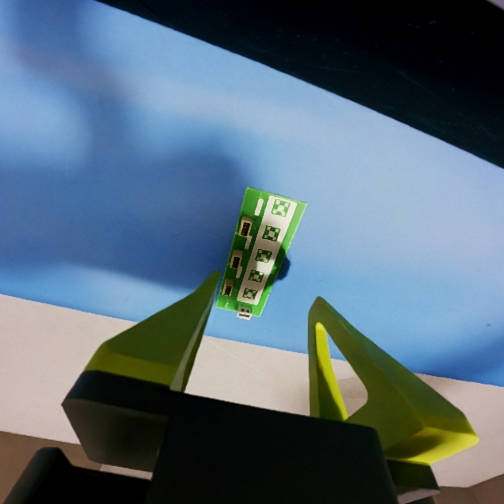

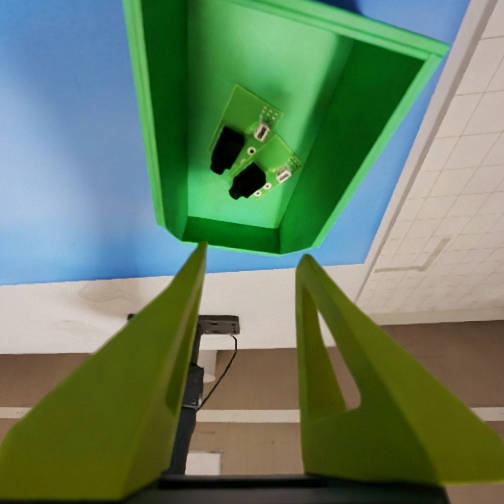

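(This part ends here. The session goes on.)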